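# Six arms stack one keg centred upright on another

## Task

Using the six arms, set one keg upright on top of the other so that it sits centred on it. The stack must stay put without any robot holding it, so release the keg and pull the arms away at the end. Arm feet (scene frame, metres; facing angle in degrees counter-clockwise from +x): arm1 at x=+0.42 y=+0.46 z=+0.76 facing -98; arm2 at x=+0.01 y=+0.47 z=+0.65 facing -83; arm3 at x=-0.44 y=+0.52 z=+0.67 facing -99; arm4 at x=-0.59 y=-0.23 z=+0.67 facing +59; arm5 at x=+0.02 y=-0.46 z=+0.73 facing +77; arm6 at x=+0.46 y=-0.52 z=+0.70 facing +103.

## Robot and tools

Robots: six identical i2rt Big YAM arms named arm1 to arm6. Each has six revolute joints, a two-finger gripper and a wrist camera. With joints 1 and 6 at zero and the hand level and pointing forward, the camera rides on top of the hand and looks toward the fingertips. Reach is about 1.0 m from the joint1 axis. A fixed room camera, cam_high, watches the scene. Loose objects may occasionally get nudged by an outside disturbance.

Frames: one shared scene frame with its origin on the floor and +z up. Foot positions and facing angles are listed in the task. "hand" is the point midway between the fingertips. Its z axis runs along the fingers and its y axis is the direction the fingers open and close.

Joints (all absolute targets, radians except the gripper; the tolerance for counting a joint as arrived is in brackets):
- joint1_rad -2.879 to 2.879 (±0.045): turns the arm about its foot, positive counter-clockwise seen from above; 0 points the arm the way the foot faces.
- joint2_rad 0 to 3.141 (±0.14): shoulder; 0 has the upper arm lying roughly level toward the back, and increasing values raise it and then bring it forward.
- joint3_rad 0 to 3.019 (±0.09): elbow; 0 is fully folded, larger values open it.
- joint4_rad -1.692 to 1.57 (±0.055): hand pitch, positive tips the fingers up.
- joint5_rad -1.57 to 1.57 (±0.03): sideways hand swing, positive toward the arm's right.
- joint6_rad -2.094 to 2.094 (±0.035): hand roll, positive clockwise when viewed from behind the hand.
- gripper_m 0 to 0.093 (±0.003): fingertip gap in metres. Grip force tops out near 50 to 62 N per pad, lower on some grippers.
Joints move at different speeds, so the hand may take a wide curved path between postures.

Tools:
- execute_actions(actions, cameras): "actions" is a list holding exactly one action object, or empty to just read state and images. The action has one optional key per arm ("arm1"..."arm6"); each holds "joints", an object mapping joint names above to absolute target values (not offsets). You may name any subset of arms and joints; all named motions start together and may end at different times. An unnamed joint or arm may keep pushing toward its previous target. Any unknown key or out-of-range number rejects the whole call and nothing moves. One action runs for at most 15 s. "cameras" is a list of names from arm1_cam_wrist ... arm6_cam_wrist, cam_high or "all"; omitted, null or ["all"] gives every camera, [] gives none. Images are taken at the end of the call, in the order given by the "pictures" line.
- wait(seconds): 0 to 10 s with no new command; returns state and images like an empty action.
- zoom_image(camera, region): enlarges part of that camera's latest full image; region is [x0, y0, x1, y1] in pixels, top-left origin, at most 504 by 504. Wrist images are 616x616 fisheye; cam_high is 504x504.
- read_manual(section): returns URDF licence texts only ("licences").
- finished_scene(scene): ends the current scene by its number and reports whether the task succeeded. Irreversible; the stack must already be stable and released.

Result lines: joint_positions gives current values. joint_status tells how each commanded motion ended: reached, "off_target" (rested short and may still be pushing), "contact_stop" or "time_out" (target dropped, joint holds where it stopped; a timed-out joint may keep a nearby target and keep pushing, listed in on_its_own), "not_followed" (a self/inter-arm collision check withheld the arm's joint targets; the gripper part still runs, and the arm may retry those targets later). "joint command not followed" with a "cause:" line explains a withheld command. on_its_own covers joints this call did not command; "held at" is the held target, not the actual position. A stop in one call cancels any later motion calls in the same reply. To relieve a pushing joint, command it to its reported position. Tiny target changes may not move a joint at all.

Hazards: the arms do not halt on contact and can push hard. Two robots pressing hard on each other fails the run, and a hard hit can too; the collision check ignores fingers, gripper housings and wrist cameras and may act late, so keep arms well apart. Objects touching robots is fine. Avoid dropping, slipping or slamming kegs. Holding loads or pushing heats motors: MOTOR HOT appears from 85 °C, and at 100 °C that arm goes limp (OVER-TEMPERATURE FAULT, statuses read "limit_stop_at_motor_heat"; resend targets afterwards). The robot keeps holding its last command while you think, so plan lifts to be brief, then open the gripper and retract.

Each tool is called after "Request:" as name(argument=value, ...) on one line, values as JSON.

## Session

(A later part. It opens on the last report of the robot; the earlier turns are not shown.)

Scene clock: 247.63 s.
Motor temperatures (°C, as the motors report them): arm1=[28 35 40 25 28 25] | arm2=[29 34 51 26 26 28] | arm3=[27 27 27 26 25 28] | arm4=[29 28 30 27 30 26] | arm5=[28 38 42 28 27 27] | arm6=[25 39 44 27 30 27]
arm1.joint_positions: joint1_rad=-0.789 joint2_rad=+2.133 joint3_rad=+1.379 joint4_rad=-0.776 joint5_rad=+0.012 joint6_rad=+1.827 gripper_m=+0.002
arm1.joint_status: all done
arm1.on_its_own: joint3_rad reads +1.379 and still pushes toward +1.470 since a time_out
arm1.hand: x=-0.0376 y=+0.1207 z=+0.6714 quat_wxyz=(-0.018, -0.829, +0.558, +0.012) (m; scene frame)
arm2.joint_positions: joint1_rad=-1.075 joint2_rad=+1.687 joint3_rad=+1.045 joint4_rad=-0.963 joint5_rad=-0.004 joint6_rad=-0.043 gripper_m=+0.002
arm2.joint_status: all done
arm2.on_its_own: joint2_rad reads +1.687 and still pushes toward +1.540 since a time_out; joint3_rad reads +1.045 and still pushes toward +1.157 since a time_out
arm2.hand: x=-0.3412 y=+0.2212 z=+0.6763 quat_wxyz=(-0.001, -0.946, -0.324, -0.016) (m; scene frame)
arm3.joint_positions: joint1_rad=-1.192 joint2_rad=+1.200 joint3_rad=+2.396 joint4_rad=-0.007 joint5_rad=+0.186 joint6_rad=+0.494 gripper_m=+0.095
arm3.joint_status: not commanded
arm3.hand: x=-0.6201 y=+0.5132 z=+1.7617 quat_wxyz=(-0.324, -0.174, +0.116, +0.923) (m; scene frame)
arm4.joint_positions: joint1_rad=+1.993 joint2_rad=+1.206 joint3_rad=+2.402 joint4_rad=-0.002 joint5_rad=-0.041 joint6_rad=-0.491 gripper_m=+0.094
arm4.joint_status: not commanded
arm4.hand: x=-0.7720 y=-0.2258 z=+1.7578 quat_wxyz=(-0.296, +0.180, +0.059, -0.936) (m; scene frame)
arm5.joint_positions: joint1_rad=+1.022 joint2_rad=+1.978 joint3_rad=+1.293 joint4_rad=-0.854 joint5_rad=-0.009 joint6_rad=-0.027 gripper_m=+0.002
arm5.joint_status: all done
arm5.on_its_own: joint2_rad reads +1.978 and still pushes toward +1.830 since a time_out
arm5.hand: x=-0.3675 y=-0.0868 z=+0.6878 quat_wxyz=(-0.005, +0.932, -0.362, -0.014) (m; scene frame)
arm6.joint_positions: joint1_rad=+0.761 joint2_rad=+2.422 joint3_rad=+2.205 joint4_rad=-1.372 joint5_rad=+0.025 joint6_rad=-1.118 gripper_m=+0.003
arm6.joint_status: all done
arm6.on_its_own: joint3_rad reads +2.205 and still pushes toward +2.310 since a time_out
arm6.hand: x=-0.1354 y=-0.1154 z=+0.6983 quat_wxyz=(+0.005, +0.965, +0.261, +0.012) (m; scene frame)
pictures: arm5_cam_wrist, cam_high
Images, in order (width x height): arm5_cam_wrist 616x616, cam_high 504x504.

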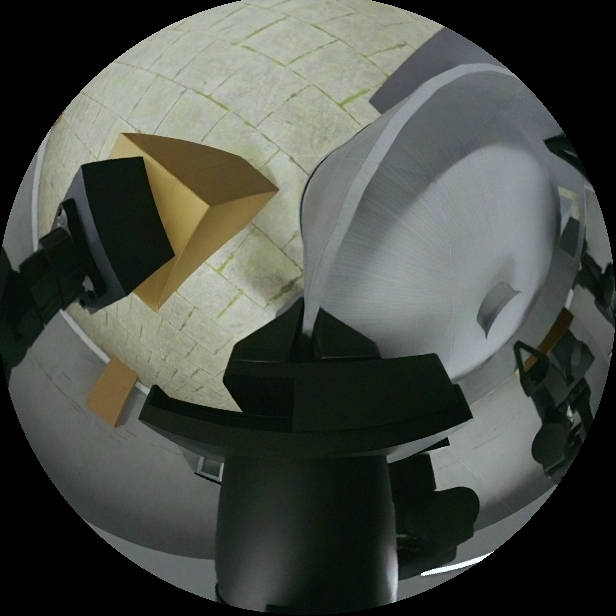

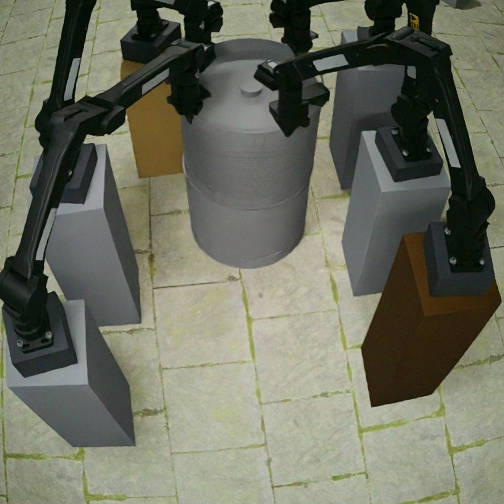

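Request:
execute_actions(actions=[{"arm5":{"joints":{"joint2_rad":1.95,"joint3_rad":1.33}},"arm6":{"joints":{"joint2_rad":2.40,"joint3_rad":2.26}}}], cameras=["cam_high","arm5_cam_wrist"])

Request:
zoom_image(camera="cam_high", region=[170, 100, 340, 270])

Request:
zoom_image(camera="arm5_cam_wrist", region=[260, 90, 420, 290])

Scene clock: 251.90 s.
Motor temperatures (°C, as the motors report them): arm1=[28 36 41 25 28 25] | arm2=[29 34 51 26 26 28] | arm3=[27 27 27 26 25 28] | arm4=[29 28 30 27 30 26] | arm5=[28 38 42 28 27 27] | arm6=[25 39 44 27 30 27]
arm1.joint_positions: joint1_rad=-0.787 joint2_rad=+2.133 joint3_rad=+1.383 joint4_rad=-0.772 joint5_rad=+0.012 joint6_rad=+1.826 gripper_m=+0.002
arm1.joint_status: not commanded
arm1.hand: x=-0.0395 y=+0.1177 z=+0.6728 quat_wxyz=(-0.022, -0.830, +0.557, +0.014) (m; scene frame)
arm2.joint_positions: joint1_rad=-1.073 joint2_rad=+1.687 joint3_rad=+1.045 joint4_rad=-0.947 joint5_rad=-0.006 joint6_rad=-0.041 gripper_m=+0.002
arm2.joint_status: not commanded
arm2.on_its_own: joint2_rad reads +1.687 and still pushes toward +1.540 since a time_out; joint3_rad reads +1.045 and still pushes toward +1.157 since a time_out
arm2.hand: x=-0.3439 y=+0.2181 z=+0.6762 quat_wxyz=(-0.003, -0.946, -0.323, -0.009) (m; scene frame)
arm3.joint_positions: joint1_rad=-1.192 joint2_rad=+1.200 joint3_rad=+2.396 joint4_rad=-0.007 joint5_rad=+0.186 joint6_rad=+0.494 gripper_m=+0.095
arm3.joint_status: not commanded
arm3.hand: x=-0.6201 y=+0.5132 z=+1.7617 quat_wxyz=(-0.324, -0.174, +0.116, +0.923) (m; scene frame)
arm4.joint_positions: joint1_rad=+1.993 joint2_rad=+1.206 joint3_rad=+2.402 joint4_rad=-0.002 joint5_rad=-0.041 joint6_rad=-0.491 gripper_m=+0.094
arm4.joint_status: not commanded
arm4.hand: x=-0.7720 y=-0.2258 z=+1.7578 quat_wxyz=(-0.296, +0.180, +0.059, -0.936) (m; scene frame)
arm5.joint_positions: joint1_rad=+1.029 joint2_rad=+1.993 joint3_rad=+1.292 joint4_rad=-0.854 joint5_rad=-0.007 joint6_rad=-0.021 gripper_m=+0.001
arm5.joint_status: all done
arm5.hand: x=-0.3675 y=-0.0914 z=+0.6797 quat_wxyz=(-0.002, +0.932, -0.362, -0.006) (m; scene frame)
arm6.joint_positions: joint1_rad=+0.767 joint2_rad=+2.429 joint3_rad=+2.205 joint4_rad=-1.372 joint5_rad=+0.031 joint6_rad=-1.112 gripper_m=+0.003
arm6.joint_status: all done
arm6.hand: x=-0.1366 y=-0.1188 z=+0.6936 quat_wxyz=(+0.005, +0.965, +0.261, +0.016) (m; scene frame)
pictures: arm5_cam_wrist, cam_high
Images, in order (width x height): arm5_cam_wrist 616x616, cam_high 504x504.

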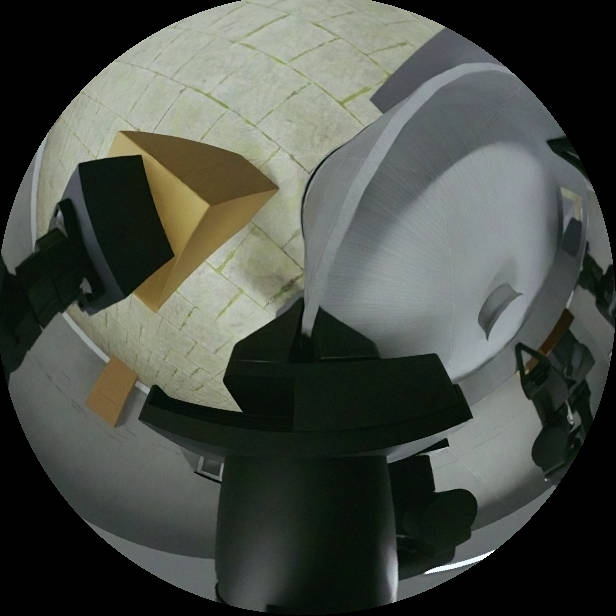

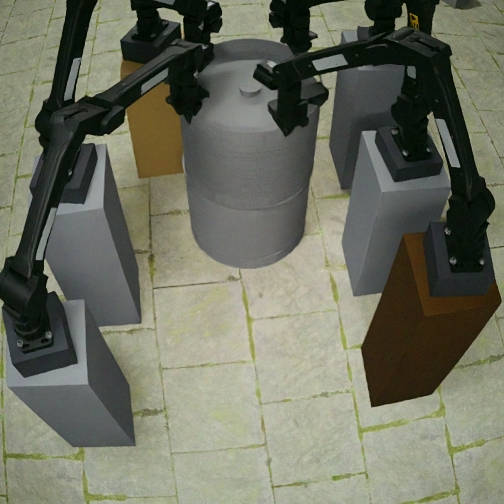

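Region (170, 100, 340, 270) of cam_high's 504x504 image, scaled by 2.965, with more detail than that image has.

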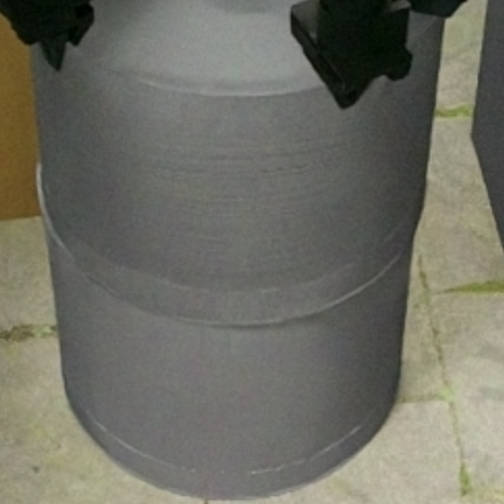

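Region (260, 90, 420, 290) of arm5_cam_wrist's 616x616 image, scaled by 2.520, with more detail than that image has; it fills the left 403 columns of this view, and the rest is white.

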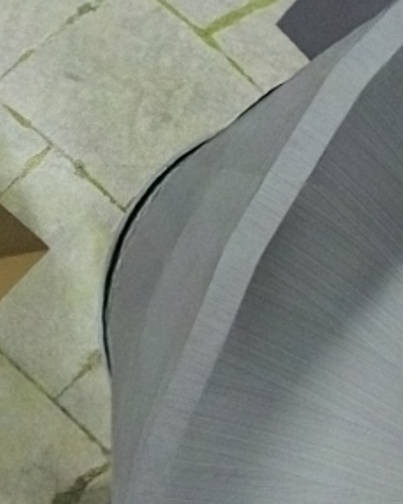

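Request:
execute_actions(actions=[{"arm1":{"joints":{"joint2_rad":1.97,"joint3_rad":1.49,"joint4_rad":-0.76}},"arm2":{"joints":{"joint2_rad":1.50,"joint3_rad":1.2,"joint4_rad":-0.92}},"arm5":{"joints":{"joint2_rad":1.87,"joint3_rad":1.36}},"arm6":{"joints":{"joint2_rad":2.34,"joint3_rad":2.28}}}], cameras=["cam_high","arm5_cam_wrist"])

Request:
zoom_image(camera="cam_high", region=[170, 100, 340, 270])

Request:
zoom_image(camera="arm5_cam_wrist", region=[260, 90, 420, 290])

Scene clock: 259.07 s.
Motor temperatures (°C, as the motors report them): arm1=[28 37 42 25 28 25] | arm2=[29 35 53 26 26 28] | arm3=[27 27 27 26 25 28] | arm4=[29 28 30 27 30 26] | arm5=[28 38 41 28 27 27] | arm6=[25 38 42 27 31 27]
arm1.joint_positions: joint1_rad=-0.787 joint2_rad=+2.132 joint3_rad=+1.385 joint4_rad=-0.772 joint5_rad=+0.012 joint6_rad=+1.826 gripper_m=+0.002
arm1.joint_status: joint2_rad time_out (moved -0.001 of -0.163); joint3_rad time_out (moved +0.001 of +0.107); the others done
arm1.on_its_own: joint2_rad reads +2.132 and still pushes toward +1.970 since a time_out; joint3_rad reads +1.385 and still pushes toward +1.490 since a time_out
arm1.hand: x=-0.0402 y=+0.1172 z=+0.6738 quat_wxyz=(-0.023, -0.830, +0.557, +0.015) (m; scene frame)
arm2.joint_positions: joint1_rad=-1.073 joint2_rad=+1.687 joint3_rad=+1.045 joint4_rad=-0.944 joint5_rad=-0.006 joint6_rad=-0.041 gripper_m=+0.002
arm2.joint_status: joint2_rad time_out (moved +0.000 of -0.187); joint3_rad time_out (moved +0.000 of +0.155); the others done
arm2.on_its_own: joint2_rad reads +1.687 and still pushes toward +1.500 since a time_out; joint3_rad reads +1.045 and still pushes toward +1.157 since a time_out
arm2.hand: x=-0.3444 y=+0.2177 z=+0.6762 quat_wxyz=(-0.004, -0.946, -0.323, -0.008) (m; scene frame)
arm3.joint_positions: joint1_rad=-1.192 joint2_rad=+1.200 joint3_rad=+2.396 joint4_rad=-0.007 joint5_rad=+0.186 joint6_rad=+0.494 gripper_m=+0.095
arm3.joint_status: not commanded
arm3.hand: x=-0.6201 y=+0.5132 z=+1.7617 quat_wxyz=(-0.324, -0.174, +0.116, +0.923) (m; scene frame)
arm4.joint_positions: joint1_rad=+1.993 joint2_rad=+1.206 joint3_rad=+2.402 joint4_rad=-0.002 joint5_rad=-0.041 joint6_rad=-0.491 gripper_m=+0.094
arm4.joint_status: not commanded
arm4.hand: x=-0.7720 y=-0.2258 z=+1.7578 quat_wxyz=(-0.296, +0.180, +0.059, -0.936) (m; scene frame)
arm5.joint_positions: joint1_rad=+1.029 joint2_rad=+1.992 joint3_rad=+1.293 joint4_rad=-0.854 joint5_rad=-0.007 joint6_rad=-0.020 gripper_m=+0.001
arm5.joint_status: all done
arm5.hand: x=-0.3680 y=-0.0913 z=+0.6801 quat_wxyz=(-0.002, +0.932, -0.362, -0.007) (m; scene frame)
arm6.joint_positions: joint1_rad=+0.767 joint2_rad=+2.428 joint3_rad=+2.205 joint4_rad=-1.372 joint5_rad=+0.031 joint6_rad=-1.112 gripper_m=+0.003
arm6.joint_status: all done
arm6.hand: x=-0.1369 y=-0.1190 z=+0.6942 quat_wxyz=(+0.005, +0.965, +0.261, +0.016) (m; scene frame)
pictures: arm5_cam_wrist, cam_high
Images, in order (width x height): arm5_cam_wrist 616x616, cam_high 504x504.

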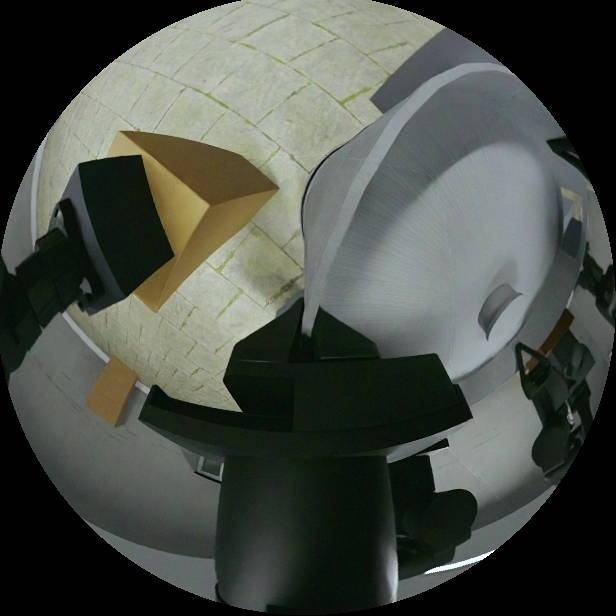

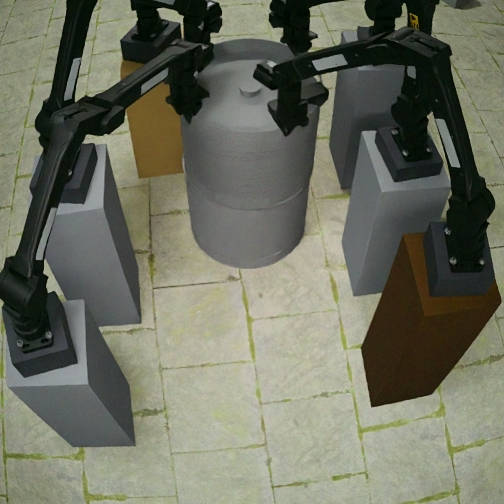

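Region (170, 100, 340, 270) of cam_high's 504x504 image, scaled by 2.965, with more detail than that image has.

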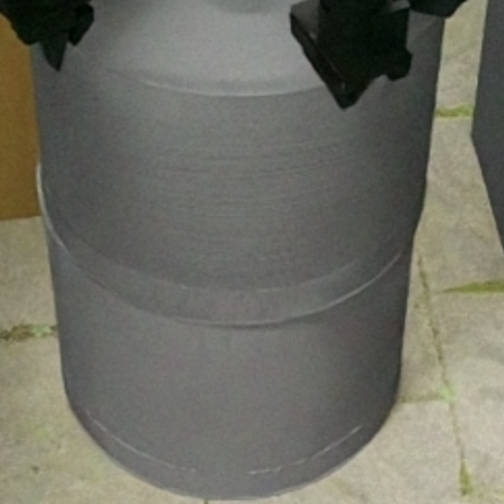

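Region (260, 90, 420, 290) of arm5_cam_wrist's 616x616 image, scaled by 2.520, with more detail than that image has; it fills the left 403 columns of this view, and the rest is white.

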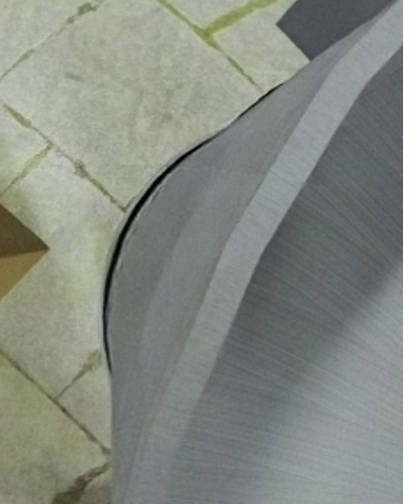

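Request:
execute_actions(actions=[{"arm1":{"joints":{"joint2_rad":1.91}},"arm2":{"joints":{"joint2_rad":1.44}},"arm5":{"joints":{"joint2_rad":1.78,"joint3_rad":1.39}},"arm6":{"joints":{"joint2_rad":2.24,"joint3_rad":2.31}}}], cameras=["cam_high","arm5_cam_wrist","arm2_cam_wrist"])

Request:
zoom_image(camera="cam_high", region=[170, 100, 340, 270])

Request:
zoom_image(camera="arm5_cam_wrist", region=[260, 90, 420, 290])

Scene clock: 266.97 s.
Motor temperatures (°C, as the motors report them): arm1=[28 38 44 25 28 25] | arm2=[29 35 53 26 26 28] | arm3=[27 27 27 26 25 28] | arm4=[29 28 30 27 30 26] | arm5=[28 38 42 28 27 27] | arm6=[25 39 43 27 31 27]
arm1.joint_positions: joint1_rad=-0.786 joint2_rad=+2.101 joint3_rad=+1.385 joint4_rad=-0.771 joint5_rad=+0.012 joint6_rad=+1.829 gripper_m=+0.002
arm1.joint_status: joint2_rad time_out (moved -0.031 of -0.222)
arm1.on_its_own: joint2_rad reads +2.101 and still pushes toward +1.910 since a time_out; joint3_rad reads +1.385 and still pushes toward +1.490 since a time_out
arm1.hand: x=-0.0451 y=+0.1127 z=+0.6910 quat_wxyz=(-0.038, -0.829, +0.557, +0.020) (m; scene frame)
arm2.joint_positions: joint1_rad=-1.072 joint2_rad=+1.634 joint3_rad=+1.045 joint4_rad=-0.942 joint5_rad=-0.006 joint6_rad=-0.037 gripper_m=+0.002
arm2.joint_status: joint2_rad time_out (moved -0.053 of -0.247)
arm2.on_its_own: joint2_rad reads +1.634 and still pushes toward +1.440 since a time_out; joint3_rad reads +1.045 and still pushes toward +1.157 since a time_out
arm2.hand: x=-0.3485 y=+0.2139 z=+0.6981 quat_wxyz=(-0.012, -0.946, -0.322, +0.019) (m; scene frame)
arm3.joint_positions: joint1_rad=-1.192 joint2_rad=+1.200 joint3_rad=+2.396 joint4_rad=-0.007 joint5_rad=+0.186 joint6_rad=+0.494 gripper_m=+0.095
arm3.joint_status: not commanded
arm3.hand: x=-0.6201 y=+0.5132 z=+1.7617 quat_wxyz=(-0.324, -0.174, +0.116, +0.923) (m; scene frame)
arm4.joint_positions: joint1_rad=+1.993 joint2_rad=+1.206 joint3_rad=+2.402 joint4_rad=-0.002 joint5_rad=-0.041 joint6_rad=-0.491 gripper_m=+0.094
arm4.joint_status: not commanded
arm4.hand: x=-0.7720 y=-0.2258 z=+1.7578 quat_wxyz=(-0.296, +0.180, +0.059, -0.936) (m; scene frame)
arm5.joint_positions: joint1_rad=+1.035 joint2_rad=+1.936 joint3_rad=+1.293 joint4_rad=-0.883 joint5_rad=-0.019 joint6_rad=-0.013 gripper_m=+0.002
arm5.joint_status: joint2_rad time_out (moved -0.056 of -0.212); joint3_rad time_out (moved +0.000 of +0.097)
arm5.on_its_own: joint2_rad reads +1.936 and still pushes toward +1.780 since a time_out; joint3_rad reads +1.293 and still pushes toward +1.390 since a time_out
arm5.hand: x=-0.3730 y=-0.0935 z=+0.7088 quat_wxyz=(-0.002, +0.932, -0.363, -0.022) (m; scene frame)
arm6.joint_positions: joint1_rad=+0.772 joint2_rad=+2.392 joint3_rad=+2.205 joint4_rad=-1.382 joint5_rad=+0.018 joint6_rad=-1.107 gripper_m=+0.002
arm6.joint_status: joint2_rad time_out (moved -0.035 of -0.188); joint3_rad time_out (moved +0.000 of +0.105)
arm6.on_its_own: joint2_rad reads +2.392 and still pushes toward +2.240 since a time_out; joint3_rad reads +2.205 and still pushes toward +2.310 since a time_out
arm6.hand: x=-0.1416 y=-0.1224 z=+0.7190 quat_wxyz=(+0.000, +0.965, +0.261, +0.003) (m; scene frame)
pictures: arm2_cam_wrist, arm5_cam_wrist, cam_high
Images, in order (width x height): arm2_cam_wrist 616x616, arm5_cam_wrist 616x616, cam_high 504x504.

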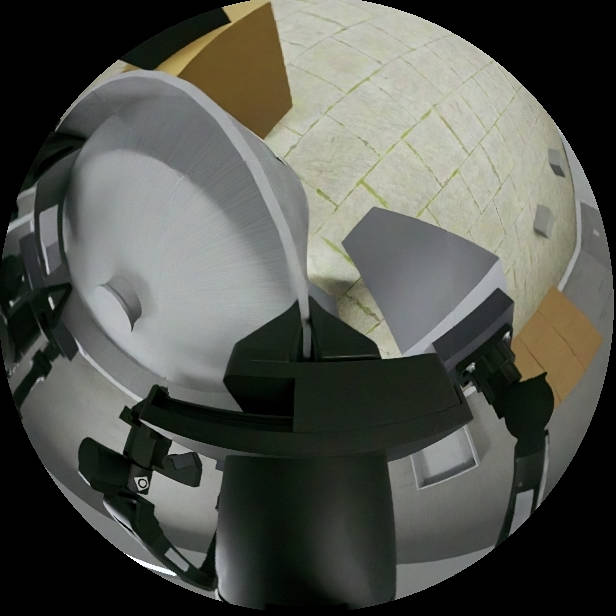

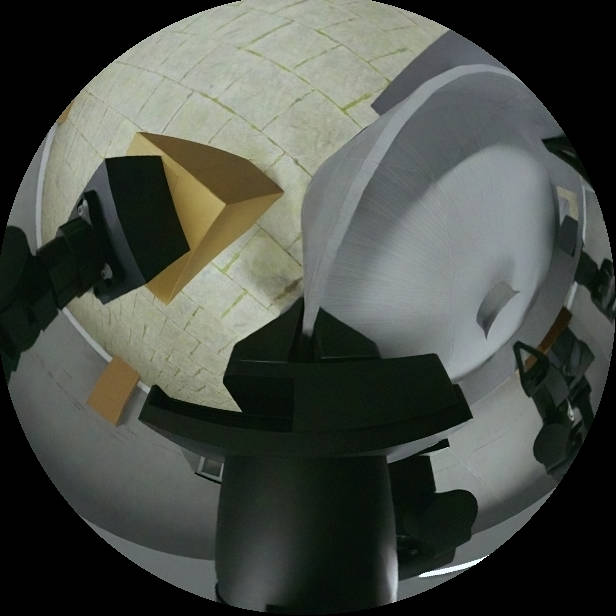

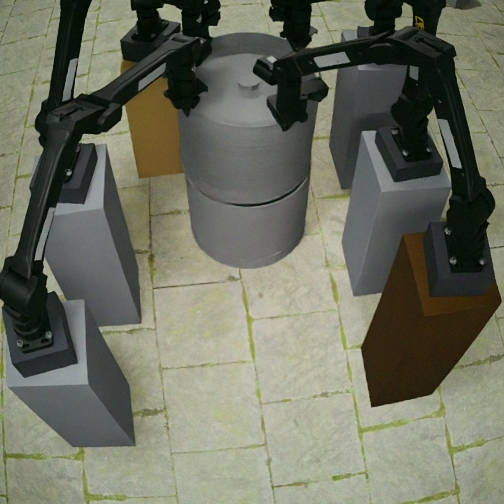

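Region (170, 100, 340, 270) of cam_high's 504x504 image, scaled by 2.965, with more detail than that image has.

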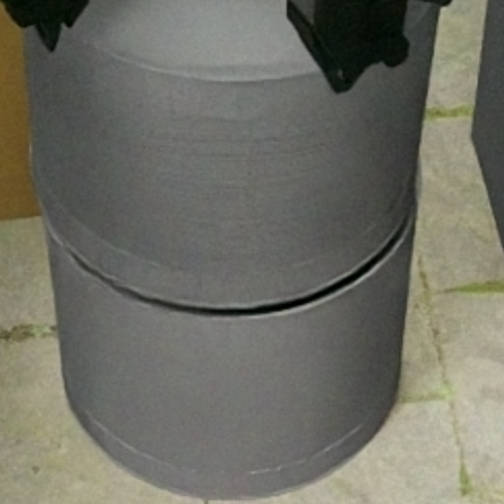

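Region (260, 90, 420, 290) of arm5_cam_wrist's 616x616 image, scaled by 2.520, with more detail than that image has; it fills the left 403 columns of this view, and the rest is white.

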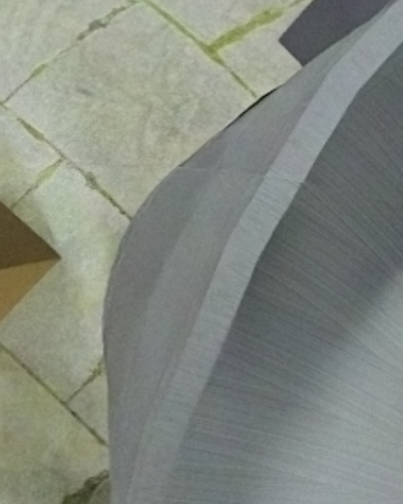

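Request:
execute_actions(actions=[{"arm1":{"joints":{"joint2_rad":2.07}},"arm2":{"joints":{"joint2_rad":1.61}},"arm5":{"joints":{"joint2_rad":1.94}},"arm6":{"joints":{"joint2_rad":2.39}}}], cameras=["cam_high","arm5_cam_wrist","arm2_cam_wrist"])

Request:
zoom_image(camera="cam_high", region=[170, 100, 340, 270])

Request:
zoom_image(camera="arm5_cam_wrist", region=[260, 90, 420, 290])

Scene clock: 270.73 s.
Motor temperatures (°C, as the motors report them): arm1=[28 39 45 25 28 25] | arm2=[29 36 53 26 26 28] | arm3=[27 27 27 26 25 28] | arm4=[29 28 30 27 30 26] | arm5=[28 38 42 28 27 27] | arm6=[25 39 43 27 31 27]
arm1.joint_positions: joint1_rad=-0.784 joint2_rad=+2.137 joint3_rad=+1.400 joint4_rad=-0.765 joint5_rad=+0.012 joint6_rad=+1.821 gripper_m=+0.002
arm1.joint_status: all done
arm1.hand: x=-0.0457 y=+0.1104 z=+0.6758 quat_wxyz=(-0.032, -0.832, +0.553, +0.017) (m; scene frame)
arm2.joint_positions: joint1_rad=-1.066 joint2_rad=+1.703 joint3_rad=+1.054 joint4_rad=-0.919 joint5_rad=-0.008 joint6_rad=-0.037 gripper_m=+0.002
arm2.joint_status: all done
arm2.on_its_own: joint3_rad reads +1.054 and still pushes toward +1.157 since a time_out
arm2.hand: x=-0.3497 y=+0.2094 z=+0.6723 quat_wxyz=(-0.008, -0.946, -0.325, +0.001) (m; scene frame)
arm3.joint_positions: joint1_rad=-1.192 joint2_rad=+1.200 joint3_rad=+2.396 joint4_rad=-0.007 joint5_rad=+0.186 joint6_rad=+0.494 gripper_m=+0.095
arm3.joint_status: not commanded
arm3.hand: x=-0.6201 y=+0.5132 z=+1.7617 quat_wxyz=(-0.324, -0.174, +0.116, +0.923) (m; scene frame)
arm4.joint_positions: joint1_rad=+1.993 joint2_rad=+1.206 joint3_rad=+2.402 joint4_rad=-0.002 joint5_rad=-0.041 joint6_rad=-0.491 gripper_m=+0.094
arm4.joint_status: not commanded
arm4.hand: x=-0.7720 y=-0.2258 z=+1.7578 quat_wxyz=(-0.296, +0.180, +0.059, -0.936) (m; scene frame)
arm5.joint_positions: joint1_rad=+1.048 joint2_rad=+2.007 joint3_rad=+1.301 joint4_rad=-0.870 joint5_rad=+0.000 joint6_rad=-0.011 gripper_m=+0.001
arm5.joint_status: all done
arm5.hand: x=-0.3722 y=-0.0996 z=+0.6750 quat_wxyz=(-0.001, +0.934, -0.358, +0.005) (m; scene frame)
arm6.joint_positions: joint1_rad=+0.781 joint2_rad=+2.433 joint3_rad=+2.210 joint4_rad=-1.380 joint5_rad=+0.043 joint6_rad=-1.105 gripper_m=+0.003
arm6.joint_status: all done
arm6.on_its_own: joint3_rad reads +2.210 and still pushes toward +2.310 since a time_out
arm6.hand: x=-0.1407 y=-0.1264 z=+0.6926 quat_wxyz=(+0.004, +0.964, +0.265, +0.023) (m; scene frame)
pictures: arm2_cam_wrist, arm5_cam_wrist, cam_high
Images, in order (width x height): arm2_cam_wrist 616x616, arm5_cam_wrist 616x616, cam_high 504x504.

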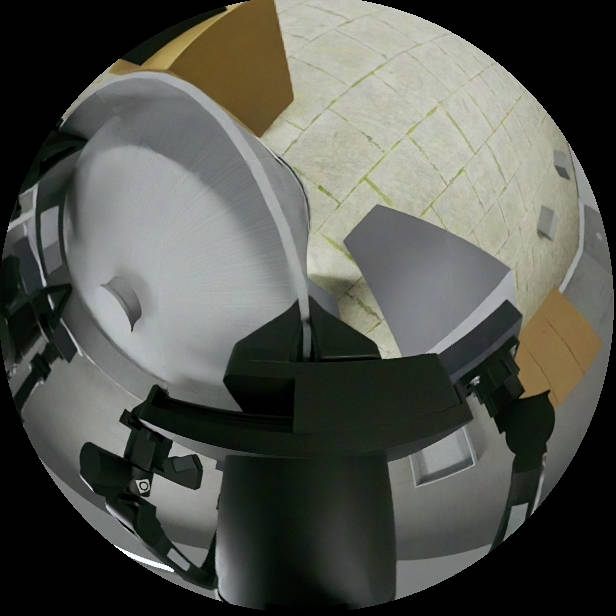

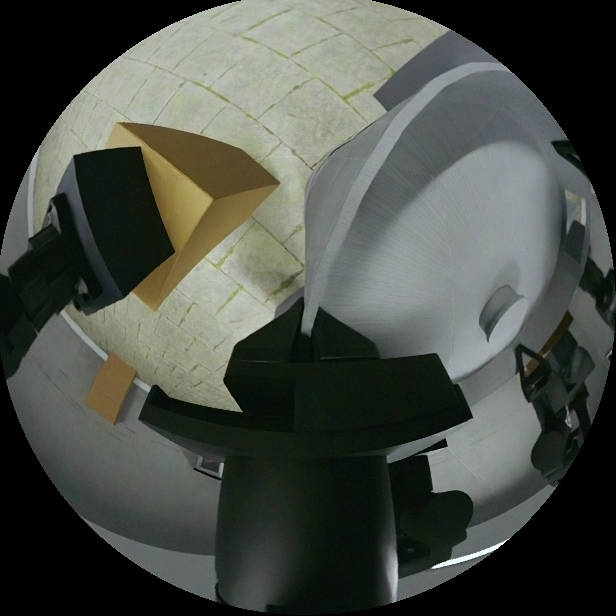

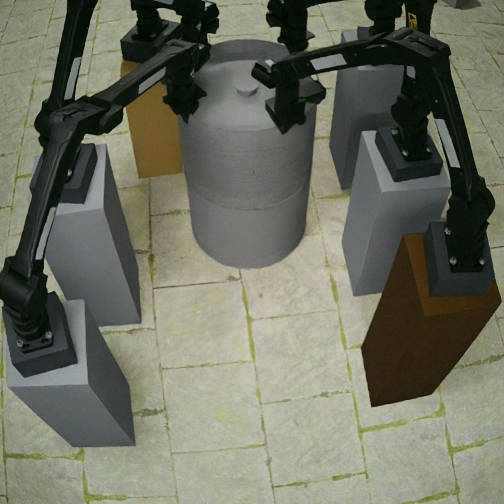

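Region (170, 100, 340, 270) of cam_high's 504x504 image, scaled by 2.965, with more detail than that image has.

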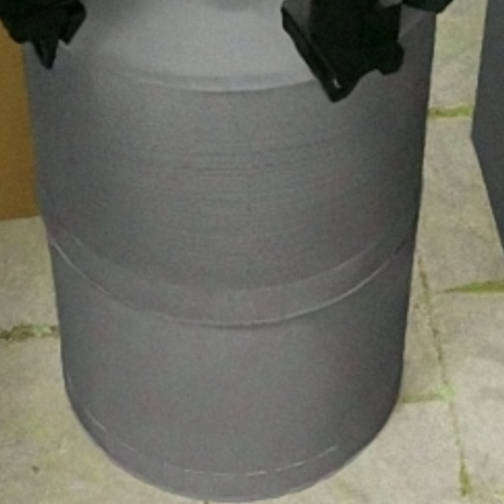

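Region (260, 90, 420, 290) of arm5_cam_wrist's 616x616 image, scaled by 2.520, with more detail than that image has; it fills the left 403 columns of this view, and the rest is white.

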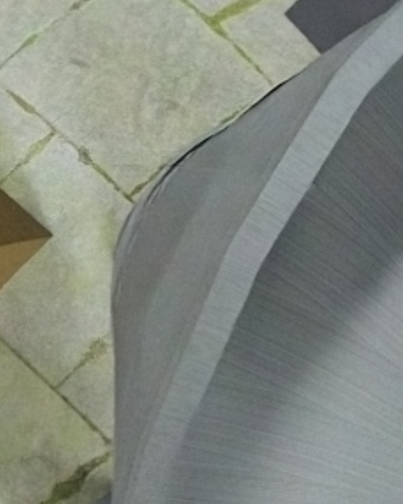

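Request:
execute_actions(actions=[{"arm1":{"joints":{"joint2_rad":2.137,"joint3_rad":1.40}},"arm2":{"joints":{"joint2_rad":1.703,"joint3_rad":1.06}},"arm5":{"joints":{"joint1_rad":1.048,"joint2_rad":2.007,"joint3_rad":1.305}},"arm6":{"joints":{"joint1_rad":0.781,"joint2_rad":2.433,"joint3_rad":2.215}}}], cameras=["cam_high","arm5_cam_wrist","arm2_cam_wrist"])

Request:
zoom_image(camera="cam_high", region=[170, 100, 340, 270])

Request:
zoom_image(camera="arm2_cam_wrist", region=[210, 70, 370, 270])

Scene clock: 275.83 s.
Motor temperatures (°C, as the motors report them): arm1=[28 38 45 25 28 25] | arm2=[29 35 53 26 26 28] | arm3=[27 27 27 26 25 28] | arm4=[29 28 30 27 30 26] | arm5=[28 38 42 28 27 27] | arm6=[25 39 43 27 32 27]
arm1.joint_positions: joint1_rad=-0.784 joint2_rad=+2.141 joint3_rad=+1.399 joint4_rad=-0.766 joint5_rad=+0.012 joint6_rad=+1.821 gripper_m=+0.002
arm1.joint_status: all done
arm1.hand: x=-0.0445 y=+0.1113 z=+0.6736 quat_wxyz=(-0.029, -0.832, +0.553, +0.016) (m; scene frame)
arm2.joint_positions: joint1_rad=-1.066 joint2_rad=+1.708 joint3_rad=+1.054 joint4_rad=-0.921 joint5_rad=-0.008 joint6_rad=-0.037 gripper_m=+0.002
arm2.joint_status: all done
arm2.hand: x=-0.3487 y=+0.2101 z=+0.6705 quat_wxyz=(-0.007, -0.946, -0.325, -0.002) (m; scene frame)
arm3.joint_positions: joint1_rad=-1.192 joint2_rad=+1.200 joint3_rad=+2.396 joint4_rad=-0.007 joint5_rad=+0.186 joint6_rad=+0.494 gripper_m=+0.095
arm3.joint_status: not commanded
arm3.hand: x=-0.6201 y=+0.5132 z=+1.7617 quat_wxyz=(-0.324, -0.174, +0.116, +0.923) (m; scene frame)
arm4.joint_positions: joint1_rad=+1.993 joint2_rad=+1.206 joint3_rad=+2.402 joint4_rad=-0.002 joint5_rad=-0.041 joint6_rad=-0.491 gripper_m=+0.094
arm4.joint_status: not commanded
arm4.hand: x=-0.7720 y=-0.2258 z=+1.7578 quat_wxyz=(-0.296, +0.180, +0.059, -0.936) (m; scene frame)
arm5.joint_positions: joint1_rad=+1.047 joint2_rad=+2.010 joint3_rad=+1.300 joint4_rad=-0.871 joint5_rad=-0.002 joint6_rad=-0.011 gripper_m=+0.001
arm5.joint_status: all done
arm5.hand: x=-0.3711 y=-0.1002 z=+0.6732 quat_wxyz=(+0.000, +0.934, -0.358, +0.007) (m; scene frame)
arm6.joint_positions: joint1_rad=+0.781 joint2_rad=+2.435 joint3_rad=+2.208 joint4_rad=-1.380 joint5_rad=+0.043 joint6_rad=-1.104 gripper_m=+0.003
arm6.joint_status: all done
arm6.hand: x=-0.1399 y=-0.1266 z=+0.6908 quat_wxyz=(+0.005, +0.964, +0.265, +0.024) (m; scene frame)
pictures: arm2_cam_wrist, arm5_cam_wrist, cam_high
Images, in order (width x height): arm2_cam_wrist 616x616, arm5_cam_wrist 616x616, cam_high 504x504.

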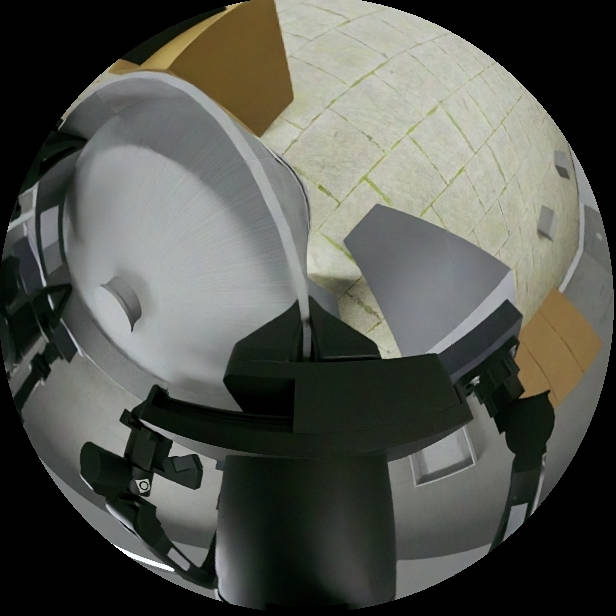

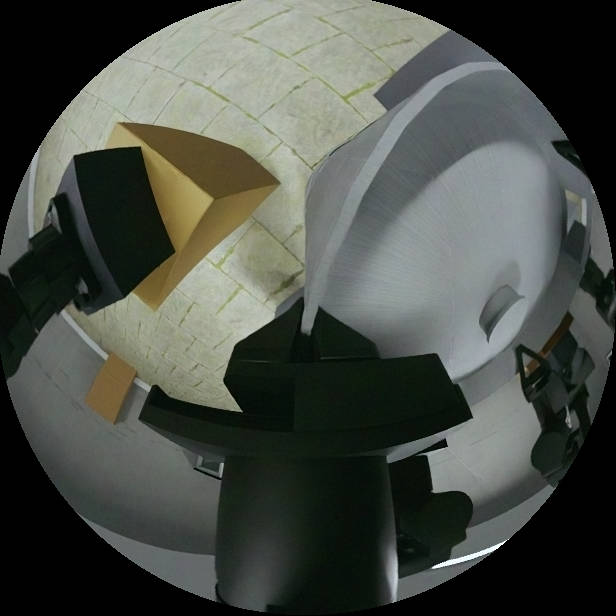

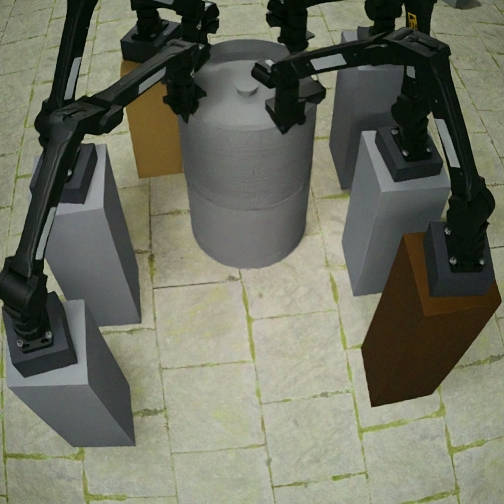

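Region (170, 100, 340, 270) of cam_high's 504x504 image, scaled by 2.965, with more detail than that image has.

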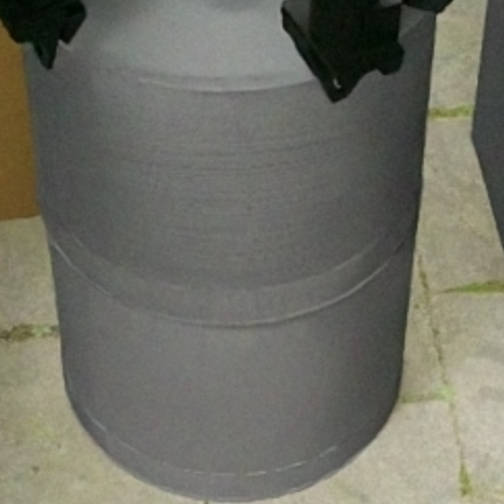

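Region (210, 70, 370, 270) of arm2_cam_wrist's 616x616 image, scaled by 2.520, with more detail than that image has; it fills the left 403 columns of this view, and the rest is white.

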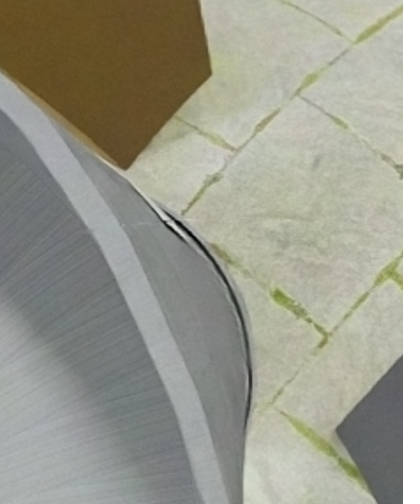

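Resting with a few mm offset. Release and retreat.

Request:
execute_actions(actions=[{"arm1":{"joints":{"gripper_m":0.04}},"arm2":{"joints":{"gripper_m":0.04}},"arm5":{"joints":{"gripper_m":0.04}},"arm6":{"joints":{"gripper_m":0.04}}}], cameras=[])

Request:
execute_actions(actions=[{"arm1":{"joints":{"joint2_rad":1.97,"joint4_rad":-0.95}},"arm2":{"joints":{"joint2_rad":1.5,"joint4_rad":-1.1}},"arm5":{"joints":{"joint2_rad":1.83,"joint4_rad":-1.03}},"arm6":{"joints":{"joint2_rad":2.3,"joint4_rad":-1.48}}}], cameras=["cam_high","arm5_cam_wrist","arm2_cam_wrist"])

Scene clock: 280.80 s.
Motor temperatures (°C, as the motors report them): arm1=[28 37 43 25 28 25] | arm2=[29 34 49 26 26 28] | arm3=[27 27 27 26 25 28] | arm4=[29 28 30 27 30 26] | arm5=[28 37 41 28 27 27] | arm6=[25 38 42 27 33 27]
arm1.joint_positions: joint1_rad=-0.778 joint2_rad=+2.139 joint3_rad=+1.399 joint4_rad=-0.766 joint5_rad=+0.004 joint6_rad=+1.842 gripper_m=+0.040
arm1.joint_status: all done
arm1.hand: x=-0.0418 y=+0.1077 z=+0.6741 quat_wxyz=(-0.031, -0.828, +0.560, +0.012) (m; scene frame)
arm2.joint_positions: joint1_rad=-1.066 joint2_rad=+1.708 joint3_rad=+1.054 joint4_rad=-0.921 joint5_rad=-0.002 joint6_rad=-0.037 gripper_m=+0.040
arm2.joint_status: all done
arm2.hand: x=-0.3493 y=+0.2109 z=+0.6705 quat_wxyz=(-0.004, -0.946, -0.325, -0.001) (m; scene frame)
arm3.joint_positions: joint1_rad=-1.192 joint2_rad=+1.200 joint3_rad=+2.396 joint4_rad=-0.007 joint5_rad=+0.186 joint6_rad=+0.494 gripper_m=+0.095
arm3.joint_status: not commanded
arm3.hand: x=-0.6201 y=+0.5132 z=+1.7617 quat_wxyz=(-0.324, -0.174, +0.116, +0.923) (m; scene frame)
arm4.joint_positions: joint1_rad=+1.993 joint2_rad=+1.206 joint3_rad=+2.402 joint4_rad=-0.002 joint5_rad=-0.041 joint6_rad=-0.491 gripper_m=+0.094
arm4.joint_status: not commanded
arm4.hand: x=-0.7720 y=-0.2258 z=+1.7578 quat_wxyz=(-0.296, +0.180, +0.059, -0.936) (m; scene frame)
arm5.joint_positions: joint1_rad=+1.047 joint2_rad=+2.009 joint3_rad=+1.300 joint4_rad=-0.881 joint5_rad=-0.002 joint6_rad=-0.020 gripper_m=+0.040
arm5.joint_status: all done
arm5.hand: x=-0.3695 y=-0.1016 z=+0.6736 quat_wxyz=(+0.002, +0.935, -0.354, +0.011) (m; scene frame)
arm6.joint_positions: joint1_rad=+0.778 joint2_rad=+2.434 joint3_rad=+2.208 joint4_rad=-1.380 joint5_rad=+0.003 joint6_rad=-1.126 gripper_m=+0.040
arm6.joint_status: all done
arm6.hand: x=-0.1426 y=-0.1307 z=+0.6912 quat_wxyz=(+0.018, +0.962, +0.273, +0.009) (m; scene frame)
pictures: none
No camera images: the call's "cameras" was empty. Leave "cameras" out to get every camera's image.

Scene clock: 282.07 s.
Motor temperatures (°C, as the motors report them): arm1=[28 37 42 25 28 25] | arm2=[29 34 49 26 26 28] | arm3=[27 27 27 26 25 28] | arm4=[29 28 30 27 30 26] | arm5=[28 37 41 28 27 27] | arm6=[25 38 41 27 32 27]
arm1.joint_positions: joint1_rad=-0.778 joint2_rad=+1.942 joint3_rad=+1.396 joint4_rad=-0.932 joint5_rad=+0.004 joint6_rad=+1.843 gripper_m=+0.040
arm1.joint_status: all done
arm1.hand: x=-0.0344 y=+0.1134 z=+0.7795 quat_wxyz=(-0.044, -0.827, +0.560, +0.017) (m; scene frame)
arm2.joint_positions: joint1_rad=-1.066 joint2_rad=+1.486 joint3_rad=+1.054 joint4_rad=-1.088 joint5_rad=-0.002 joint6_rad=-0.037 gripper_m=+0.040
arm2.joint_status: all done
arm2.hand: x=-0.3281 y=+0.2268 z=+0.7601 quat_wxyz=(-0.012, -0.945, -0.325, +0.025) (m; scene frame)
arm3.joint_positions: joint1_rad=-1.192 joint2_rad=+1.200 joint3_rad=+2.396 joint4_rad=-0.007 joint5_rad=+0.186 joint6_rad=+0.494 gripper_m=+0.095
arm3.joint_status: not commanded
arm3.hand: x=-0.6201 y=+0.5132 z=+1.7617 quat_wxyz=(-0.324, -0.174, +0.116, +0.923) (m; scene frame)
arm4.joint_positions: joint1_rad=+1.993 joint2_rad=+1.206 joint3_rad=+2.402 joint4_rad=-0.002 joint5_rad=-0.041 joint6_rad=-0.491 gripper_m=+0.094
arm4.joint_status: not commanded
arm4.hand: x=-0.7720 y=-0.2258 z=+1.7578 quat_wxyz=(-0.296, +0.180, +0.059, -0.936) (m; scene frame)
arm5.joint_positions: joint1_rad=+1.047 joint2_rad=+1.806 joint3_rad=+1.300 joint4_rad=-1.021 joint5_rad=-0.002 joint6_rad=-0.020 gripper_m=+0.040
arm5.joint_status: all done
arm5.hand: x=-0.3641 y=-0.1074 z=+0.7758 quat_wxyz=(-0.010, +0.935, -0.354, -0.018) (m; scene frame)
arm6.joint_positions: joint1_rad=+0.778 joint2_rad=+2.279 joint3_rad=+2.204 joint4_rad=-1.469 joint5_rad=+0.002 joint6_rad=-1.127 gripper_m=+0.040
arm6.joint_status: all done
arm6.hand: x=-0.1337 y=-0.1347 z=+0.7973 quat_wxyz=(-0.005, +0.962, +0.274, -0.012) (m; scene frame)
pictures: arm2_cam_wrist, arm5_cam_wrist, cam_high
Images, in order (width x height): arm2_cam_wrist 616x616, arm5_cam_wrist 616x616, cam_high 504x504.

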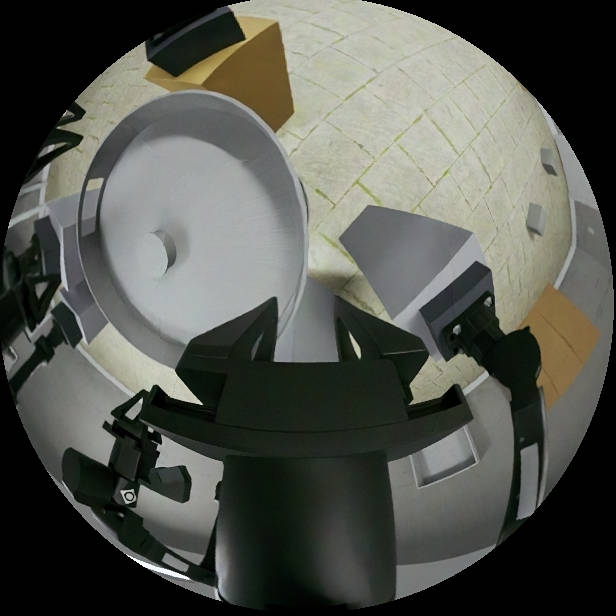

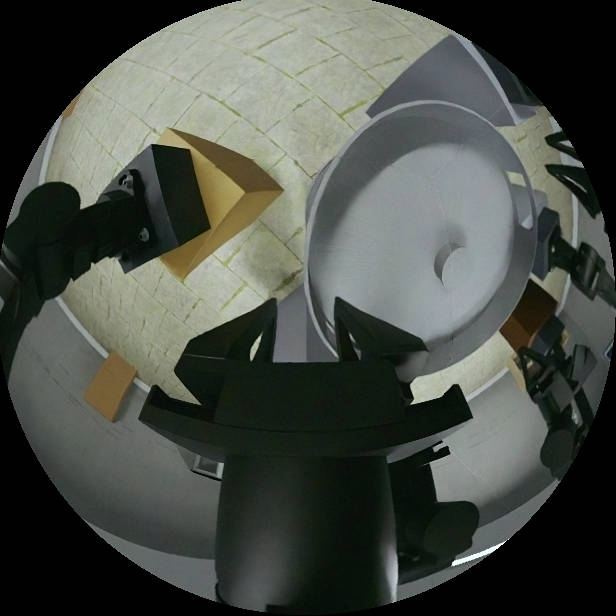

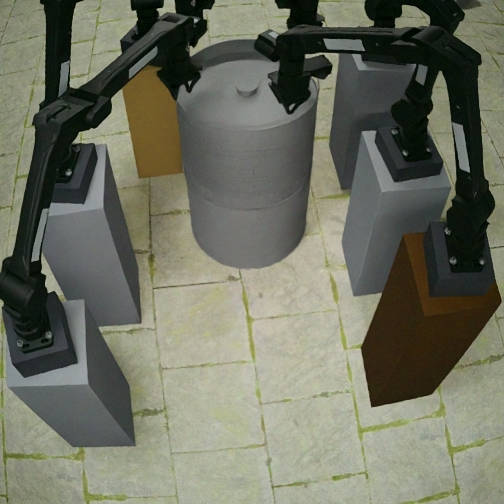

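Request:
execute_actions(actions=[{"arm1":{"joints":{"joint1_rad":-0.3,"joint2_rad":1.2,"joint3_rad":1.0,"joint4_rad":-1.3}},"arm2":{"joints":{"joint2_rad":1.15,"joint4_rad":-1.4}},"arm5":{"joints":{"joint2_rad":1.25,"joint3_rad":1.1,"joint4_rad":-1.4}},"arm6":{"joints":{"joint1_rad":0.3,"joint2_rad":1.3,"joint3_rad":1.25}}}], cameras=["cam_high"])

Request:
zoom_image(camera="cam_high", region=[150, 30, 350, 280])

Scene clock: 288.20 s.
Motor temperatures (°C, as the motors report them): arm1=[28 36 41 25 28 25] | arm2=[29 33 47 26 26 28] | arm3=[27 27 27 26 25 28] | arm4=[29 28 30 27 30 26] | arm5=[28 36 40 28 27 27] | arm6=[25 37 40 27 32 27]
arm1.joint_positions: joint1_rad=-0.295 joint2_rad=+1.192 joint3_rad=+1.006 joint4_rad=-1.287 joint5_rad=-0.002 joint6_rad=+1.843 gripper_m=+0.040
arm1.joint_status: all done
arm1.hand: x=+0.2755 y=+0.1480 z=+0.9557 quat_wxyz=(-0.049, -0.937, +0.345, +0.004) (m; scene frame)
arm2.joint_positions: joint1_rad=-1.066 joint2_rad=+1.138 joint3_rad=+1.054 joint4_rad=-1.389 joint5_rad=-0.002 joint6_rad=-0.037 gripper_m=+0.040
arm2.joint_status: all done
arm2.hand: x=-0.2571 y=+0.2789 z=+0.8780 quat_wxyz=(-0.019, -0.945, -0.324, +0.048) (m; scene frame)
arm3.joint_positions: joint1_rad=-1.192 joint2_rad=+1.200 joint3_rad=+2.396 joint4_rad=-0.007 joint5_rad=+0.186 joint6_rad=+0.494 gripper_m=+0.095
arm3.joint_status: not commanded
arm3.hand: x=-0.6201 y=+0.5132 z=+1.7617 quat_wxyz=(-0.324, -0.174, +0.116, +0.923) (m; scene frame)
arm4.joint_positions: joint1_rad=+1.993 joint2_rad=+1.206 joint3_rad=+2.402 joint4_rad=-0.002 joint5_rad=-0.041 joint6_rad=-0.491 gripper_m=+0.094
arm4.joint_status: not commanded
arm4.hand: x=-0.7720 y=-0.2258 z=+1.7578 quat_wxyz=(-0.296, +0.180, +0.059, -0.936) (m; scene frame)
arm5.joint_positions: joint1_rad=+1.047 joint2_rad=+1.232 joint3_rad=+1.091 joint4_rad=-1.392 joint5_rad=-0.002 joint6_rad=-0.020 gripper_m=+0.040
arm5.joint_status: all done
arm5.hand: x=-0.2371 y=-0.2254 z=+0.9349 quat_wxyz=(-0.009, +0.935, -0.354, -0.015) (m; scene frame)
arm6.joint_positions: joint1_rad=+0.308 joint2_rad=+1.300 joint3_rad=+1.243 joint4_rad=-1.477 joint5_rad=+0.001 joint6_rad=-1.128 gripper_m=+0.040
arm6.joint_status: all done
arm6.hand: x=+0.2719 y=-0.1912 z=+0.9432 quat_wxyz=(-0.010, +0.999, +0.042, -0.010) (m; scene frame)
pictures: cam_high
joint command not followed: on one or more control steps a check withheld the commanded joint targets of the arm6 arm, and it was not sent them on those steps.
cause: the commanded joint targets would bring a part of the robot too close to another arm (this arm's wrist (the part past joint 4) and the other arm's wrist (the part past joint 4)); next, command targets that bring no part of the robot closer to that arm.
Images, in order (width x height): cam_high 504x504.

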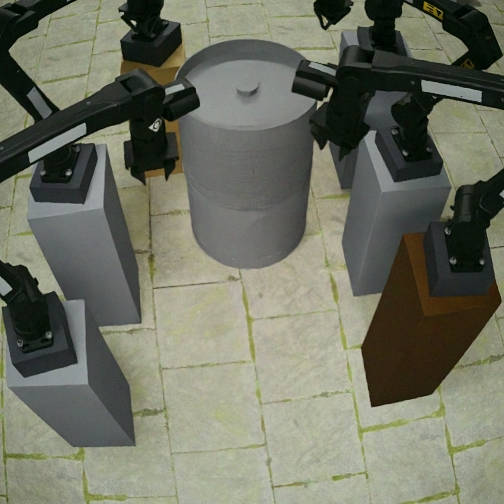

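Region (150, 30, 350, 280) of cam_high's 504x504 image, scaled by 2.016, with more detail than that image has; it fills the left 403 columns of this view, and the rest is white.

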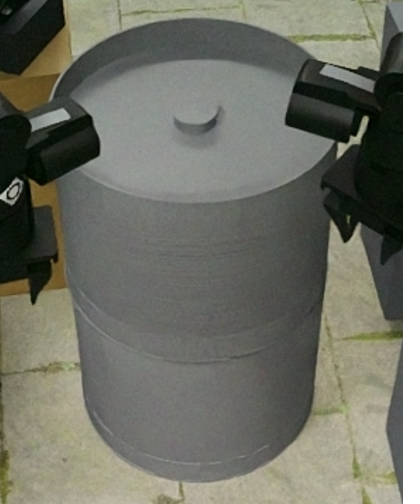

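Request:
finished_scene(scene=1)

The scene is finished: the task was done.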